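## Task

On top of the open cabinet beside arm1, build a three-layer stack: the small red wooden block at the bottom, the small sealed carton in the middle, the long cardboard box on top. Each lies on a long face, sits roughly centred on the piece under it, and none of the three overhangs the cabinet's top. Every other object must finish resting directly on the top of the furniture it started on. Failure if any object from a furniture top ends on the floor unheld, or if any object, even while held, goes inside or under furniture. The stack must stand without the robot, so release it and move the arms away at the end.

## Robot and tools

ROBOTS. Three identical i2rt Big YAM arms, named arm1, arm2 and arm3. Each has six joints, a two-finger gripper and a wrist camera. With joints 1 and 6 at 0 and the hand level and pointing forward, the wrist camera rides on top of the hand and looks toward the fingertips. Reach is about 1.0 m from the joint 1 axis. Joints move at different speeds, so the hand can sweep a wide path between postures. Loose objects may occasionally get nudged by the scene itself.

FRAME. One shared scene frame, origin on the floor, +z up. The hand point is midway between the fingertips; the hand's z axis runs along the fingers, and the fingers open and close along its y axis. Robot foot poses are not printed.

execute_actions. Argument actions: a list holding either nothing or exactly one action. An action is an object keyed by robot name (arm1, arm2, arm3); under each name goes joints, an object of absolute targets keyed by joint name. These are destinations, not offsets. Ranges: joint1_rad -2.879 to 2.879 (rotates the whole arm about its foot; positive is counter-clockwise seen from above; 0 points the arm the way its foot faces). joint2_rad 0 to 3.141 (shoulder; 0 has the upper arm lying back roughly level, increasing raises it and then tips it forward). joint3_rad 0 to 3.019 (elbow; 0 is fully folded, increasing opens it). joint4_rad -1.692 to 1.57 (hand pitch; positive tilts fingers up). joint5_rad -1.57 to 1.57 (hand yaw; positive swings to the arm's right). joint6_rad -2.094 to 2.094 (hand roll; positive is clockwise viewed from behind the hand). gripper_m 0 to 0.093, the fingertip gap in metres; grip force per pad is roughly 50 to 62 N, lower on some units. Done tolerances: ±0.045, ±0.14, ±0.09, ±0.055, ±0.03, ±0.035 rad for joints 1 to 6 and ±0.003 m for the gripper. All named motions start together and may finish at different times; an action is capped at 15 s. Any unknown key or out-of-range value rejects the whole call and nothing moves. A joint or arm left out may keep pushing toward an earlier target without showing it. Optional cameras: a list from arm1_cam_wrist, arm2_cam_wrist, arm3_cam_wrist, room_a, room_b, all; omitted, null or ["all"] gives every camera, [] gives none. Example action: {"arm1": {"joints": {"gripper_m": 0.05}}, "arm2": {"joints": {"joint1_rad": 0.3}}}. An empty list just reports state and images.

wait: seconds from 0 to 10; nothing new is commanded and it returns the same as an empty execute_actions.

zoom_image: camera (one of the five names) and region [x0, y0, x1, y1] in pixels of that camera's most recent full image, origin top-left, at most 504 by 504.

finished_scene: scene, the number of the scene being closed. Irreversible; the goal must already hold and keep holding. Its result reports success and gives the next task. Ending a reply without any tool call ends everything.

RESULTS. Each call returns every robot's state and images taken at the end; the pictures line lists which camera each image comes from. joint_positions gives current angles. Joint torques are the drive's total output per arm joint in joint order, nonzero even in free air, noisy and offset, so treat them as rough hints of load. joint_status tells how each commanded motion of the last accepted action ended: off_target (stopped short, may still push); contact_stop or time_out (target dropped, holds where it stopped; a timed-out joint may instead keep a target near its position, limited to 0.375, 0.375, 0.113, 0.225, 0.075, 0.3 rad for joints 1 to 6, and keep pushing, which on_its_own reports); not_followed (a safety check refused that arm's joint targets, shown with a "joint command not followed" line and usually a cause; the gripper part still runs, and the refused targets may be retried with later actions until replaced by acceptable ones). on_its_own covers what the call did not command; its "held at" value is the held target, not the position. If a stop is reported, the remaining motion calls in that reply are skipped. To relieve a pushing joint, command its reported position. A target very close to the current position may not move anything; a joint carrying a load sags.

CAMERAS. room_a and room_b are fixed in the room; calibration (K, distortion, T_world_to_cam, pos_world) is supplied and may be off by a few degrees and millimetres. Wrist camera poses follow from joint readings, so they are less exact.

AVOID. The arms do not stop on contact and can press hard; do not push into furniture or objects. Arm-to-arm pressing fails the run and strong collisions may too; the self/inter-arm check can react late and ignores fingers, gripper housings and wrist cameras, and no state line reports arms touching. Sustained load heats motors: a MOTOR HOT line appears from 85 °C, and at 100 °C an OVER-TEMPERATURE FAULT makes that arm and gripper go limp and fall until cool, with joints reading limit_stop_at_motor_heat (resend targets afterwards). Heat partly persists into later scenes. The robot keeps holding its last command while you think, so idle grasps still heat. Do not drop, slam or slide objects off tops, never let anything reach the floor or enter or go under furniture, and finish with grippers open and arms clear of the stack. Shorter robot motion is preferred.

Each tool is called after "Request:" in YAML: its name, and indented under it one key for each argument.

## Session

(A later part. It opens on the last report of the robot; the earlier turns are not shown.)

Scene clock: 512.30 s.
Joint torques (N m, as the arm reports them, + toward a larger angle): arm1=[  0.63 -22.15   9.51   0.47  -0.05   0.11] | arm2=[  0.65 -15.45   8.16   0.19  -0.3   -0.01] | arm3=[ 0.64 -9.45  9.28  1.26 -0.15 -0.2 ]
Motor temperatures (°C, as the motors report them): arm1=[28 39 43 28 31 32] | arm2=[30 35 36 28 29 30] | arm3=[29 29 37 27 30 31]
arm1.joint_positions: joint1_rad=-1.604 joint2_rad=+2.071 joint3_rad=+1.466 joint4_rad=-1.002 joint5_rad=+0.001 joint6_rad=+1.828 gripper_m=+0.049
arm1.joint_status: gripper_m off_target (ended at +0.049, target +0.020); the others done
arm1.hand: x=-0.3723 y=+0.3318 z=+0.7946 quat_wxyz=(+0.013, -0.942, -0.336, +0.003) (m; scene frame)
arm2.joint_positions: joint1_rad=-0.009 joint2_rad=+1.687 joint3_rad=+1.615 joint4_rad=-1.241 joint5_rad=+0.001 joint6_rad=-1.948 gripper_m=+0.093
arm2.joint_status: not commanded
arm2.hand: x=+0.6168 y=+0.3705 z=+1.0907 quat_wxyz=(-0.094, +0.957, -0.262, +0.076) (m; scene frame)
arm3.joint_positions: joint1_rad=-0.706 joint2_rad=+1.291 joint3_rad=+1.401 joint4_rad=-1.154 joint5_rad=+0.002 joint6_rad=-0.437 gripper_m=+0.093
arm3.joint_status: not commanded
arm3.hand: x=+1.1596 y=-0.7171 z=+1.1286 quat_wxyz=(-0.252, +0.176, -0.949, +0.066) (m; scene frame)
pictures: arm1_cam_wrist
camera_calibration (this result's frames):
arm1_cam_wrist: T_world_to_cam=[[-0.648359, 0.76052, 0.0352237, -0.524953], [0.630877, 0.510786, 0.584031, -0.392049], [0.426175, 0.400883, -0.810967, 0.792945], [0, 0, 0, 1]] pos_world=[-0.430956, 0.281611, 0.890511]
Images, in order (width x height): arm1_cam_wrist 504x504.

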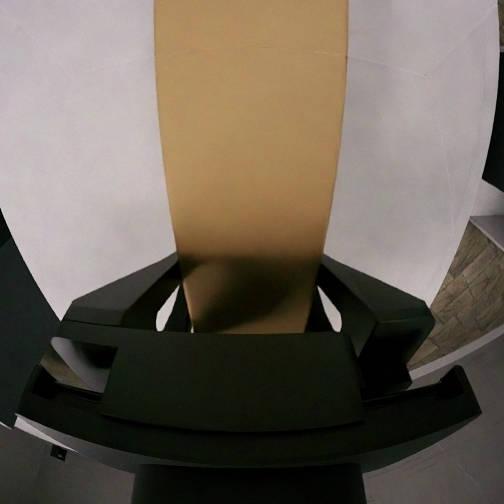

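Request:
execute_actions:
  actions:
    - {"arm1": {"joints": {"joint1_rad": 1.140, "joint2_rad": 1.78, "joint3_rad": 1.67, "joint4_rad": -1.28, "joint5_rad": -0.022, "joint6_rad": 1.32}}}
  cameras: ["arm1_cam_wrist", "room_a", "room_b"]

Scene clock: 532.13 s.
Joint torques (N m, as the arm reports them, + toward a larger angle): arm1=[ -0.73 -22.58  10.1    0.06   0.05  -0.13] | arm2=[  1.26 -15.76   8.03   0.23  -0.3    0.  ] | arm3=[ 0.99 -9.43  9.33  1.49 -0.17 -0.19]
Motor temperatures (°C, as the motors report them): arm1=[28 39 43 28 31 32] | arm2=[30 35 35 28 29 30] | arm3=[29 29 37 27 30 31]
arm1.joint_positions: joint1_rad=+1.150 joint2_rad=+1.803 joint3_rad=+1.663 joint4_rad=-1.274 joint5_rad=-0.024 joint6_rad=+1.331 gripper_m=+0.049
arm1.joint_status: all done
arm1.hand: x=-1.1497 y=+1.1669 z=+1.0033 quat_wxyz=(+0.016, +0.387, -0.919, -0.073) (m; scene frame)
arm2.joint_positions: joint1_rad=-0.009 joint2_rad=+1.687 joint3_rad=+1.615 joint4_rad=-1.241 joint5_rad=+0.001 joint6_rad=-1.948 gripper_m=+0.093
arm2.joint_status: not commanded
arm2.hand: x=+0.6168 y=+0.3705 z=+1.0907 quat_wxyz=(-0.094, +0.957, -0.262, +0.076) (m; scene frame)
arm3.joint_positions: joint1_rad=-0.706 joint2_rad=+1.291 joint3_rad=+1.401 joint4_rad=-1.154 joint5_rad=+0.002 joint6_rad=-0.437 gripper_m=+0.093
arm3.joint_status: not commanded
arm3.hand: x=+1.1596 y=-0.7171 z=+1.1286 quat_wxyz=(-0.252, +0.176, -0.949, +0.066) (m; scene frame)
pictures: arm1_cam_wrist, room_a, room_b
camera_calibration (this result's frames):
arm1_cam_wrist: T_world_to_cam=[[0.723642, -0.676478, -0.136821, 1.75538], [-0.511368, -0.658659, 0.55197, -0.366446], [-0.463514, -0.329463, -0.822562, 0.799657], [0, 0, 0, 1]] pos_world=[-1.087, 1.20957, 1.10021]
Images, in order (width x height): arm1_cam_wrist 504x504, room_a 672x504, room_b 672x504.

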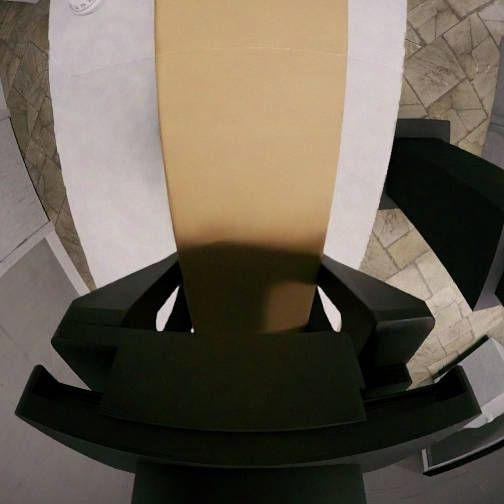

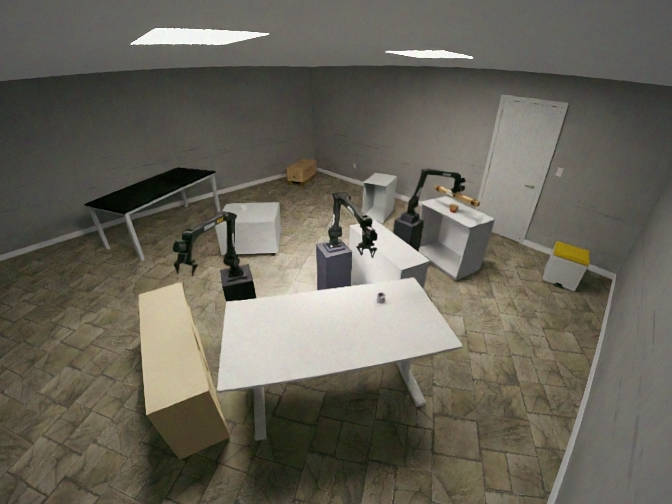

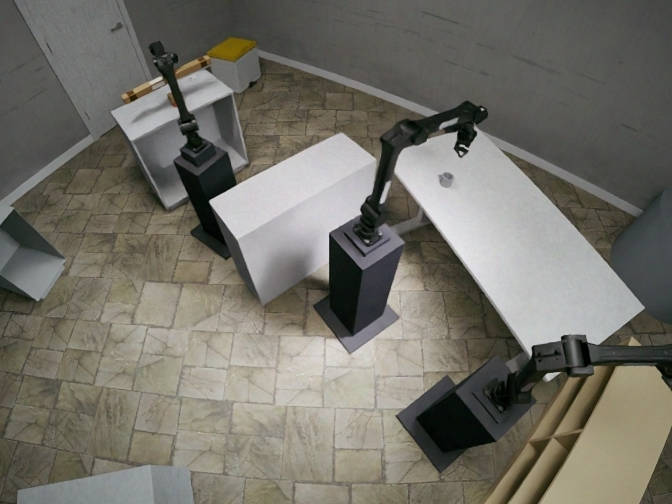

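Request:
execute_actions:
  actions:
    - {"arm1": {"joints": {"joint1_rad": 1.125, "joint2_rad": 1.915, "joint3_rad": 1.645, "joint4_rad": -1.27}}}
  cameras: ["arm1_cam_wrist", "room_a", "room_b"]

Scene clock: 540.10 s.
Joint torques (N m, as the arm reports them, + toward a larger angle): arm1=[ -0.27 -24.01  10.33   0.18   0.05  -0.12] | arm2=[  1.06 -15.15   8.19  -0.04  -0.29   0.  ] | arm3=[ 0.62 -9.6   9.29  1.38 -0.15 -0.21]
Motor temperatures (°C, as the motors report them): arm1=[28 39 43 28 31 32] | arm2=[30 35 35 28 29 30] | arm3=[29 29 37 27 30 31]
arm1.joint_positions: joint1_rad=+1.132 joint2_rad=+1.937 joint3_rad=+1.628 joint4_rad=-1.274 joint5_rad=-0.024 joint6_rad=+1.331 gripper_m=+0.049
arm1.joint_status: all done
arm1.hand: x=-1.1344 y=+1.1640 z=+0.9140 quat_wxyz=(+0.003, +0.378, -0.926, +0.010) (m; scene frame)
arm2.joint_positions: joint1_rad=-0.009 joint2_rad=+1.687 joint3_rad=+1.615 joint4_rad=-1.241 joint5_rad=+0.001 joint6_rad=-1.948 gripper_m=+0.093
arm2.joint_status: not commanded
arm2.hand: x=+0.6168 y=+0.3705 z=+1.0907 quat_wxyz=(-0.094, +0.957, -0.262, +0.076) (m; scene frame)
arm3.joint_positions: joint1_rad=-0.706 joint2_rad=+1.291 joint3_rad=+1.401 joint4_rad=-1.154 joint5_rad=+0.002 joint6_rad=-0.437 gripper_m=+0.093
arm3.joint_status: not commanded
arm3.hand: x=+1.1596 y=-0.7171 z=+1.1286 quat_wxyz=(-0.252, +0.176, -0.949, +0.066) (m; scene frame)
pictures: arm1_cam_wrist, room_a, room_b
camera_calibration (this result's frames):
arm1_cam_wrist: T_world_to_cam=[[0.714769, -0.698885, 0.025773, 1.59748], [-0.573929, -0.565118, 0.592661, -0.528282], [-0.399637, -0.438408, -0.80504, 0.915605], [0, 0, 0, 1]] pos_world=[-1.07911, 1.21932, 1.00902]
Images, in order (width x height): arm1_cam_wrist 504x504, room_a 672x504, room_b 672x504.

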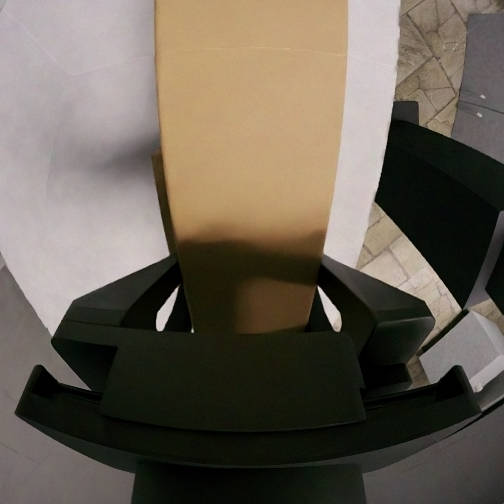

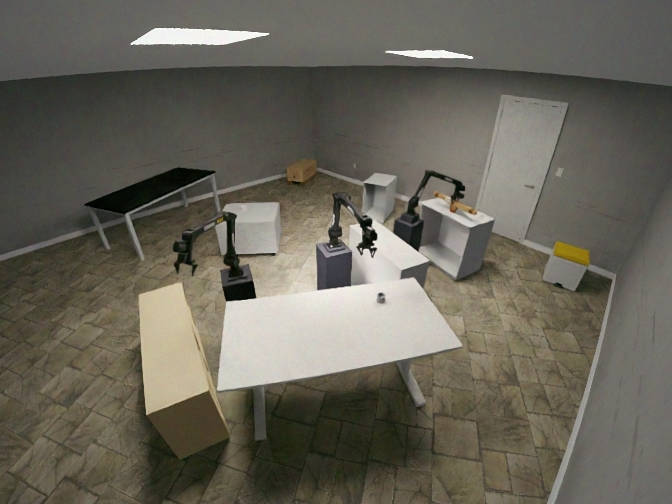

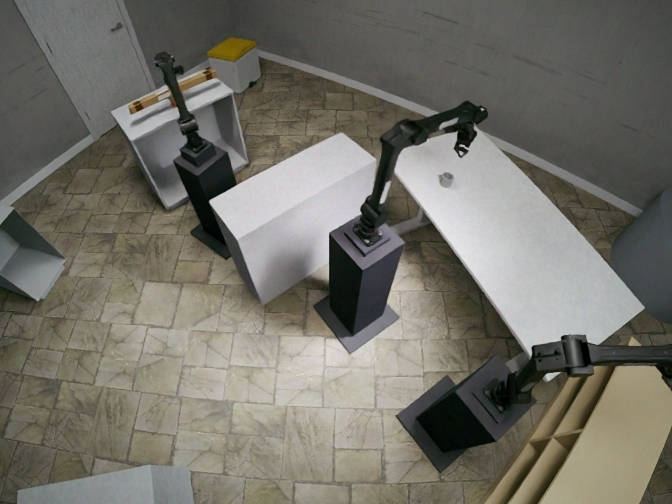

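Request:
execute_actions:
  actions:
    - {"arm1": {"joints": {"joint4_rad": -1.195}}}
  cameras: ["arm1_cam_wrist"]

Scene clock: 546.37 s.
Joint torques (N m, as the arm reports them, + toward a larger angle): arm1=[ -0.53 -24.02  10.39   0.54   0.05  -0.12] | arm2=[  0.9  -15.77   8.2    0.13  -0.25  -0.01] | arm3=[ 1.28 -9.31  9.29  1.39 -0.12 -0.16]
Motor temperatures (°C, as the motors report them): arm1=[28 39 43 28 31 32] | arm2=[30 35 35 28 29 30] | arm3=[29 29 37 27 30 31]
arm1.joint_positions: joint1_rad=+1.132 joint2_rad=+1.937 joint3_rad=+1.628 joint4_rad=-1.204 joint5_rad=-0.024 joint6_rad=+1.331 gripper_m=+0.049
arm1.joint_status: all done
arm1.hand: x=-1.1431 y=+1.1787 z=+0.9142 quat_wxyz=(+0.008, +0.379, -0.925, -0.024) (m; scene frame)
arm2.joint_positions: joint1_rad=-0.009 joint2_rad=+1.687 joint3_rad=+1.615 joint4_rad=-1.241 joint5_rad=+0.001 joint6_rad=-1.948 gripper_m=+0.093
arm2.joint_status: not commanded
arm2.hand: x=+0.6168 y=+0.3705 z=+1.0907 quat_wxyz=(-0.094, +0.957, -0.262, +0.076) (m; scene frame)
arm3.joint_positions: joint1_rad=-0.706 joint2_rad=+1.291 joint3_rad=+1.401 joint4_rad=-1.154 joint5_rad=+0.002 joint6_rad=-0.437 gripper_m=+0.093
arm3.joint_status: not commanded
arm3.hand: x=+1.1596 y=-0.7171 z=+1.1286 quat_wxyz=(-0.252, +0.176, -0.949, +0.066) (m; scene frame)
pictures: arm1_cam_wrist
camera_calibration (this result's frames):
arm1_cam_wrist: T_world_to_cam=[[0.7152, -0.697699, -0.0413009, 1.67437], [-0.552542, -0.60061, 0.577897, -0.445378], [-0.428004, -0.390491, -0.815064, 0.839001], [0, 0, 0, 1]] pos_world=[-1.0845, 1.22833, 1.01038]
Images, in order (width x height): arm1_cam_wrist 504x504.

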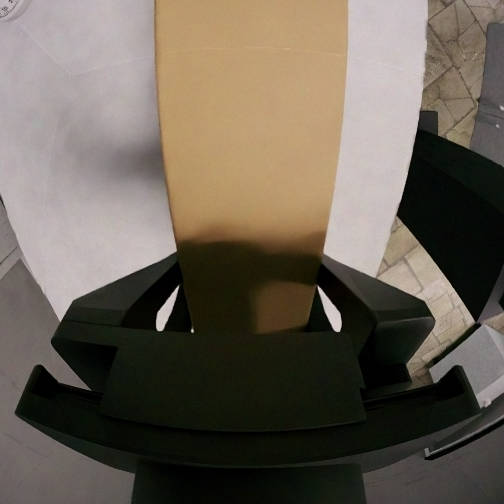

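Request:
execute_actions:
  actions:
    - {"arm1": {"joints": {"joint2_rad": 1.968}}}
  cameras: ["arm1_cam_wrist", "room_a"]

Scene clock: 549.70 s.
Joint torques (N m, as the arm reports them, + toward a larger angle): arm1=[ -0.55 -20.22  10.43   0.46   0.    -0.12] | arm2=[  0.77 -15.7    8.08   0.11  -0.27   0.  ] | arm3=[ 0.86 -9.9   9.21  1.4  -0.13 -0.22]
Motor temperatures (°C, as the motors report them): arm1=[28 39 43 28 31 32] | arm2=[30 35 35 28 29 30] | arm3=[29 29 37 27 30 31]
arm1.joint_positions: joint1_rad=+1.132 joint2_rad=+1.947 joint3_rad=+1.628 joint4_rad=-1.203 joint5_rad=-0.022 joint6_rad=+1.331 gripper_m=+0.049
arm1.joint_status: all done
arm1.hand: x=-1.1428 y=+1.1788 z=+0.9085 quat_wxyz=(+0.007, +0.379, -0.925, -0.020) (m; scene frame)
arm2.joint_positions: joint1_rad=-0.009 joint2_rad=+1.687 joint3_rad=+1.615 joint4_rad=-1.241 joint5_rad=+0.001 joint6_rad=-1.948 gripper_m=+0.093
arm2.joint_status: not commanded
arm2.hand: x=+0.6168 y=+0.3705 z=+1.0907 quat_wxyz=(-0.094, +0.957, -0.262, +0.076) (m; scene frame)
arm3.joint_positions: joint1_rad=-0.706 joint2_rad=+1.291 joint3_rad=+1.401 joint4_rad=-1.154 joint5_rad=+0.002 joint6_rad=-0.437 gripper_m=+0.093
arm3.joint_status: not commanded
arm3.hand: x=+1.1596 y=-0.7171 z=+1.1286 quat_wxyz=(-0.252, +0.176, -0.949, +0.066) (m; scene frame)
pictures: arm1_cam_wrist, room_a
camera_calibration (this result's frames):
arm1_cam_wrist: T_world_to_cam=[[0.715273, -0.698075, -0.0328067, 1.66684], [-0.555897, -0.596786, 0.578641, -0.450833], [-0.423513, -0.395649, -0.814922, 0.845629], [0, 0, 0, 1]] pos_world=[-1.08473, 1.2291, 1.00468]
Images, in order (width x height): arm1_cam_wrist 504x504, room_a 672x504.

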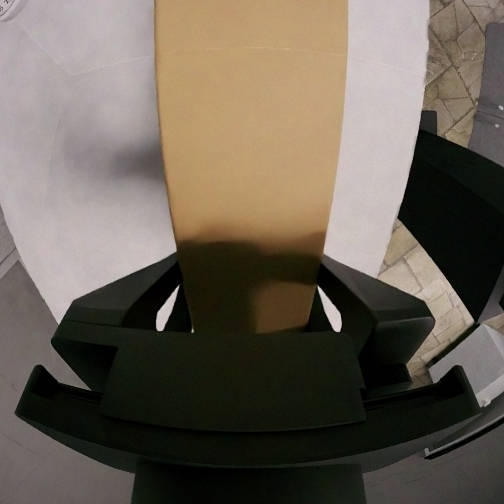

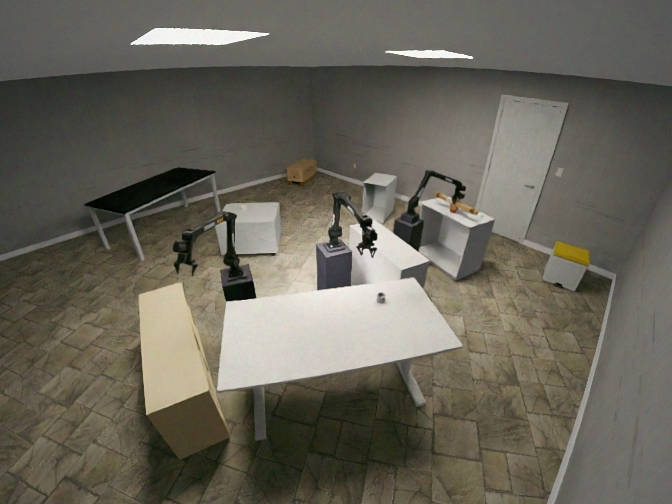

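Request:
zoom_image:
  camera: "room_a"
  region: [400, 160, 520, 250]

Region (400, 160, 520, 250) of room_a's 672x504 image, scaled by 4.200, with more detail than that image has; it fills the top 378 rows of this view, and the rest is white.

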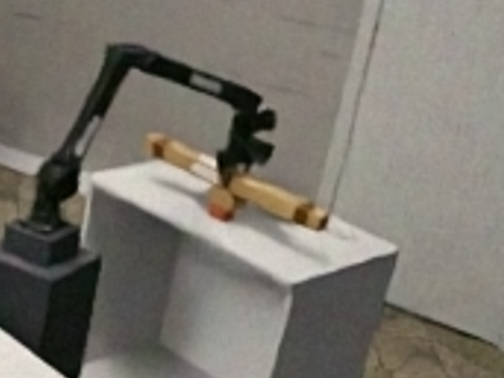

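Request:
execute_actions:
  actions:
    - {"arm1": {"joints": {"joint2_rad": 1.985}}}
  cameras: ["arm1_cam_wrist"]

Scene clock: 554.67 s.
Joint torques (N m, as the arm reports them, + toward a larger angle): arm1=[ -0.54 -18.91  10.36   0.46   0.    -0.12] | arm2=[  0.75 -15.17   8.18   0.09  -0.28  -0.02] | arm3=[  0.77 -10.4    9.04   1.36  -0.17  -0.23]
Motor temperatures (°C, as the motors report them): arm1=[28 39 43 28 31 32] | arm2=[30 35 35 28 29 30] | arm3=[29 29 37 27 30 31]
arm1.joint_positions: joint1_rad=+1.132 joint2_rad=+1.947 joint3_rad=+1.628 joint4_rad=-1.203 joint5_rad=-0.022 joint6_rad=+1.331 gripper_m=+0.049
arm1.joint_status: all done
arm1.hand: x=-1.1428 y=+1.1788 z=+0.9085 quat_wxyz=(+0.007, +0.379, -0.925, -0.020) (m; scene frame)
arm2.joint_positions: joint1_rad=-0.009 joint2_rad=+1.687 joint3_rad=+1.615 joint4_rad=-1.241 joint5_rad=+0.001 joint6_rad=-1.948 gripper_m=+0.093
arm2.joint_status: not commanded
arm2.hand: x=+0.6168 y=+0.3705 z=+1.0907 quat_wxyz=(-0.094, +0.957, -0.262, +0.076) (m; scene frame)
arm3.joint_positions: joint1_rad=-0.706 joint2_rad=+1.291 joint3_rad=+1.401 joint4_rad=-1.154 joint5_rad=+0.002 joint6_rad=-0.437 gripper_m=+0.093
arm3.joint_status: not commanded
arm3.hand: x=+1.1596 y=-0.7171 z=+1.1286 quat_wxyz=(-0.252, +0.176, -0.949, +0.066) (m; scene frame)
pictures: arm1_cam_wrist
camera_calibration (this result's frames):
arm1_cam_wrist: T_world_to_cam=[[0.715273, -0.698075, -0.0328067, 1.66684], [-0.555897, -0.596786, 0.578641, -0.450833], [-0.423513, -0.395649, -0.814922, 0.845629], [0, 0, 0, 1]] pos_world=[-1.08473, 1.2291, 1.00468]
Images, in order (width x height): arm1_cam_wrist 504x504.

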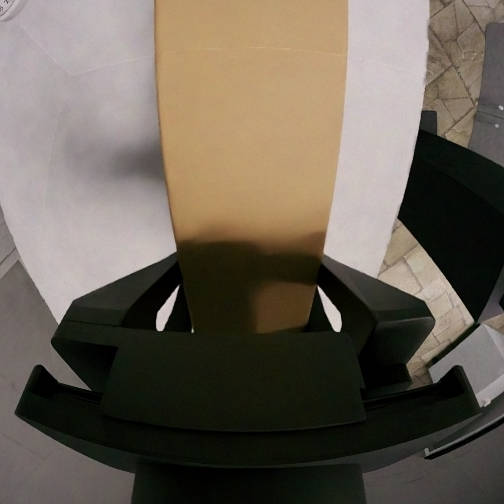

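Contact confirmed. Ease and release.

Request:
execute_actions:
  actions:
    - {"arm1": {"joints": {"joint2_rad": 1.94, "gripper_m": 0.093}}}
  cameras: ["arm1_cam_wrist", "room_a"]

Scene clock: 557.73 s.
Joint torques (N m, as the arm reports them, + toward a larger angle): arm1=[ -0.56 -22.71  10.2    0.46   0.    -0.12] | arm2=[  0.46 -15.67   8.14   0.16  -0.26  -0.02] | arm3=[ 0.81 -9.8   9.2   1.37 -0.12 -0.17]
Motor temperatures (°C, as the motors report them): arm1=[28 39 43 28 31 32] | arm2=[30 35 35 28 29 30] | arm3=[29 29 37 27 30 31]
arm1.joint_positions: joint1_rad=+1.132 joint2_rad=+1.946 joint3_rad=+1.628 joint4_rad=-1.203 joint5_rad=-0.022 joint6_rad=+1.331 gripper_m=+0.093
arm1.joint_status: all done
arm1.hand: x=-1.1429 y=+1.1789 z=+0.9092 quat_wxyz=(+0.007, +0.379, -0.925, -0.021) (m; scene frame)
arm2.joint_positions: joint1_rad=-0.009 joint2_rad=+1.687 joint3_rad=+1.615 joint4_rad=-1.241 joint5_rad=+0.001 joint6_rad=-1.948 gripper_m=+0.093
arm2.joint_status: not commanded
arm2.hand: x=+0.6168 y=+0.3705 z=+1.0907 quat_wxyz=(-0.094, +0.957, -0.262, +0.076) (m; scene frame)
arm3.joint_positions: joint1_rad=-0.706 joint2_rad=+1.291 joint3_rad=+1.401 joint4_rad=-1.154 joint5_rad=+0.002 joint6_rad=-0.437 gripper_m=+0.093
arm3.joint_status: not commanded
arm3.hand: x=+1.1596 y=-0.7171 z=+1.1286 quat_wxyz=(-0.252, +0.176, -0.949, +0.066) (m; scene frame)
pictures: arm1_cam_wrist, room_a
camera_calibration (this result's frames):
arm1_cam_wrist: T_world_to_cam=[[0.715262, -0.698015, -0.0342801, 1.66826], [-0.555432, -0.597557, 0.578292, -0.449435], [-0.424141, -0.39459, -0.815109, 0.844386], [0, 0, 0, 1]] pos_world=[-1.08473, 1.22909, 1.00536]
Images, in order (width x height): arm1_cam_wrist 504x504, room_a 672x504.

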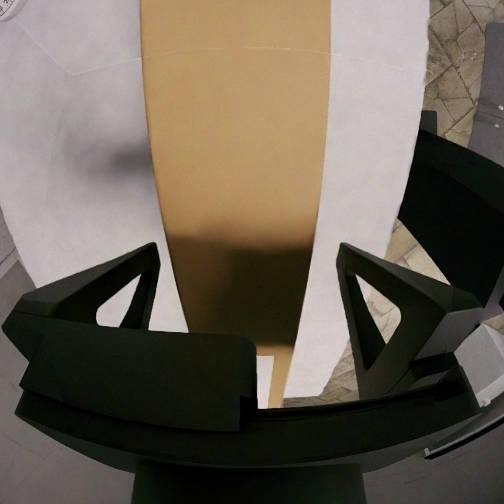

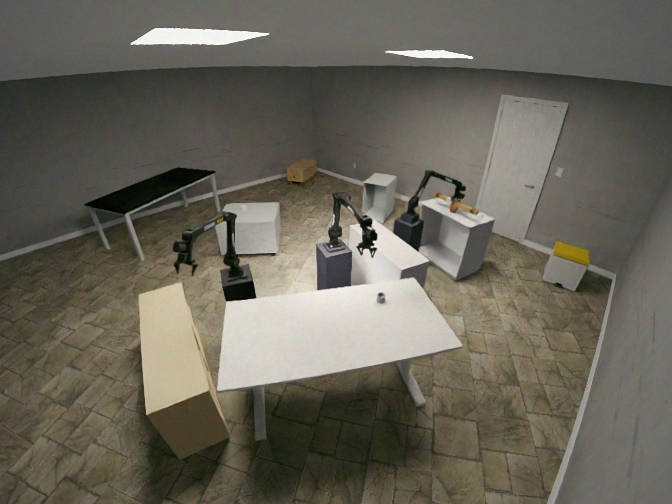

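Request:
execute_actions:
  actions:
    - {"arm1": {"joints": {"joint2_rad": 1.70}}}
  cameras: ["arm1_cam_wrist", "room_a", "room_b"]

Scene clock: 560.63 s.
Joint torques (N m, as the arm reports them, + toward a larger angle): arm1=[ -0.5  -20.19  11.12   0.92   0.    -0.14] | arm2=[  1.16 -15.18   8.14   0.13  -0.29  -0.01] | arm3=[ 0.37 -9.83  9.16  1.37 -0.18 -0.18]
Motor temperatures (°C, as the motors report them): arm1=[28 39 43 28 31 32] | arm2=[30 35 35 28 29 30] | arm3=[29 29 37 27 30 31]
arm1.joint_positions: joint1_rad=+1.132 joint2_rad=+1.706 joint3_rad=+1.628 joint4_rad=-1.203 joint5_rad=-0.022 joint6_rad=+1.331 gripper_m=+0.093
arm1.joint_status: all done
arm1.hand: x=-1.1413 y=+1.1723 z=+1.0472 quat_wxyz=(+0.025, +0.377, -0.915, -0.139) (m; scene frame)
arm2.joint_positions: joint1_rad=-0.009 joint2_rad=+1.687 joint3_rad=+1.615 joint4_rad=-1.241 joint5_rad=+0.001 joint6_rad=-1.948 gripper_m=+0.093
arm2.joint_status: not commanded
arm2.hand: x=+0.6168 y=+0.3705 z=+1.0907 quat_wxyz=(-0.094, +0.957, -0.262, +0.076) (m; scene frame)
arm3.joint_positions: joint1_rad=-0.706 joint2_rad=+1.291 joint3_rad=+1.401 joint4_rad=-1.154 joint5_rad=+0.002 joint6_rad=-0.437 gripper_m=+0.093
arm3.joint_status: not commanded
arm3.hand: x=+1.1596 y=-0.7171 z=+1.1286 quat_wxyz=(-0.252, +0.176, -0.949, +0.066) (m; scene frame)
pictures: arm1_cam_wrist, room_a, room_b
camera_calibration (this result's frames):
arm1_cam_wrist: T_world_to_cam=[[0.699387, -0.664868, -0.262314, 1.84899], [-0.486302, -0.711608, 0.507075, -0.245182], [-0.523803, -0.227078, -0.821016, 0.651058], [0, 0, 0, 1]] pos_world=[-1.07136, 1.2027, 1.14387]
Images, in order (width x height): arm1_cam_wrist 504x504, room_a 672x504, room_b 672x504.

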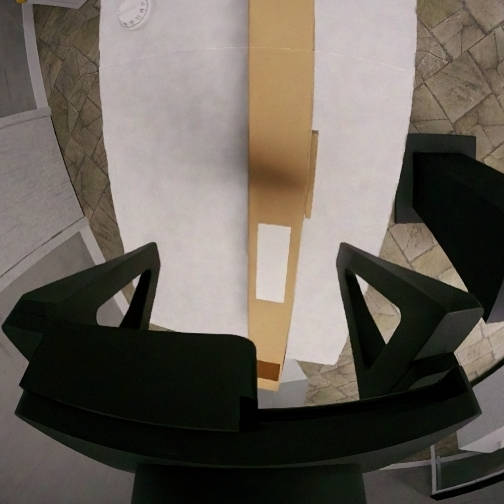

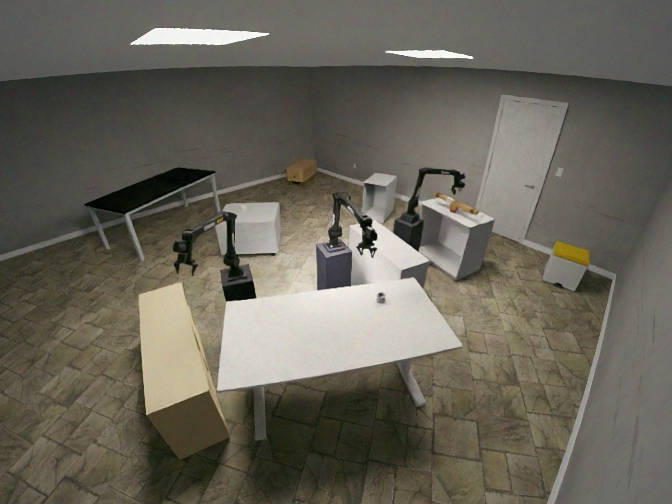

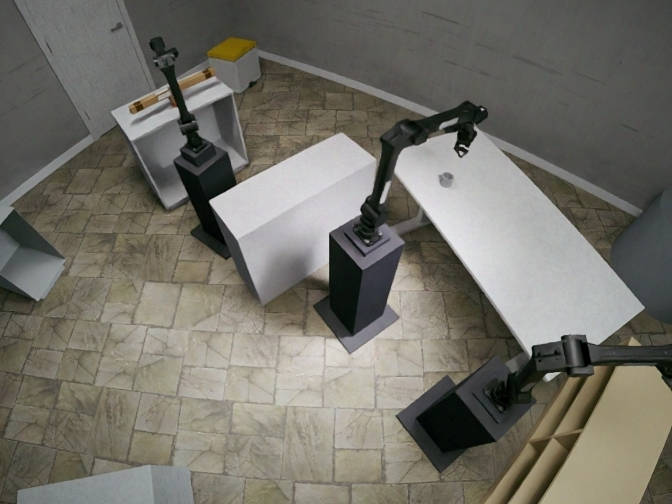

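Request:
execute_actions:
  actions:
    - {"arm1": {"joints": {"joint2_rad": 1.45}}}
  cameras: ["arm1_cam_wrist", "room_a", "room_b"]

Request:
zoom_image:
  camera: "room_a"
  region: [400, 160, 520, 250]

Scene clock: 572.43 s.
Joint torques (N m, as the arm reports them, + toward a larger angle): arm1=[ -0.39 -16.2   11.7    1.22  -0.01  -0.16] | arm2=[  0.83 -15.53   8.17   0.03  -0.3    0.  ] | arm3=[  0.78 -10.48   9.37   1.45  -0.16  -0.22]
Motor temperatures (°C, as the motors report them): arm1=[28 38 43 28 31 32] | arm2=[30 35 35 28 29 30] | arm3=[29 29 37 27 30 31]
arm1.joint_positions: joint1_rad=+1.132 joint2_rad=+1.459 joint3_rad=+1.627 joint4_rad=-1.203 joint5_rad=-0.022 joint6_rad=+1.331 gripper_m=+0.093
arm1.joint_status: all done
arm1.hand: x=-1.1219 y=+1.1359 z=+1.1831 quat_wxyz=(+0.042, +0.370, -0.892, -0.258) (m; scene frame)
arm2.joint_positions: joint1_rad=-0.009 joint2_rad=+1.687 joint3_rad=+1.615 joint4_rad=-1.241 joint5_rad=+0.001 joint6_rad=-1.948 gripper_m=+0.093
arm2.joint_status: not commanded
arm2.hand: x=+0.6168 y=+0.3705 z=+1.0907 quat_wxyz=(-0.094, +0.957, -0.262, +0.076) (m; scene frame)
arm3.joint_positions: joint1_rad=-0.706 joint2_rad=+1.291 joint3_rad=+1.401 joint4_rad=-1.154 joint5_rad=+0.002 joint6_rad=-0.437 gripper_m=+0.093
arm3.joint_status: not commanded
arm3.hand: x=+1.1596 y=-0.7171 z=+1.1286 quat_wxyz=(-0.252, +0.176, -0.949, +0.066) (m; scene frame)
pictures: arm1_cam_wrist, room_a, room_b
camera_calibration (this result's frames):
arm1_cam_wrist: T_world_to_cam=[[0.654727, -0.583677, -0.480265, 1.96243], [-0.426062, -0.809806, 0.403342, -0.0286765], [-0.624343, -0.0594565, -0.778884, 0.411422], [0, 0, 0, 1]] pos_world=[-1.04021, 1.14666, 1.2745]
Images, in order (width x height): arm1_cam_wrist 504x504, room_a 672x504, room_b 672x504.

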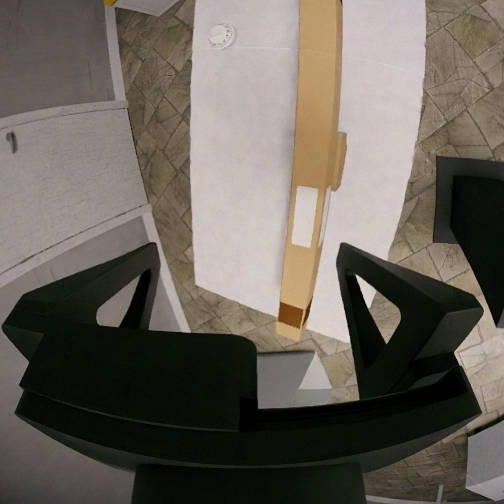

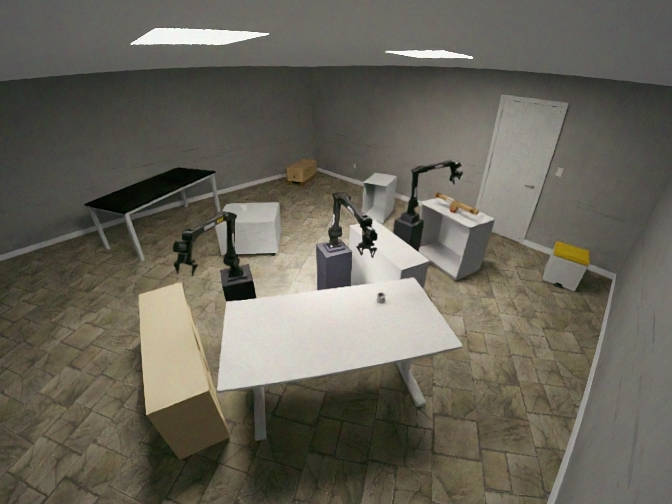

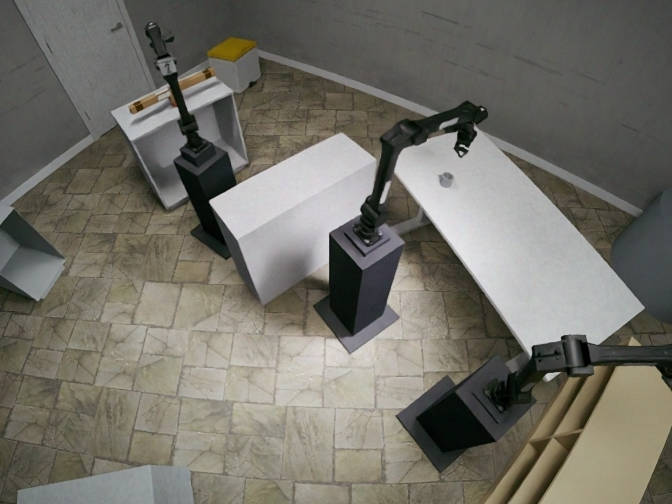

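Region (400, 160, 520, 250) of room_a's 672x504 image, scaled by 4.200, with more detail than that image has; it fills the top 378 rows of this view, and the rest is white.

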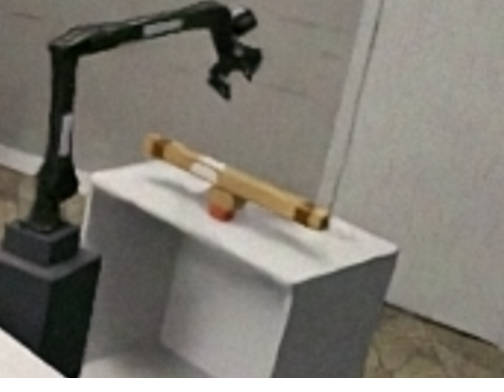

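The stack is stable and clear of the edges.

Request:
finished_scene:
  scene: 2

The scene is finished: the task was done.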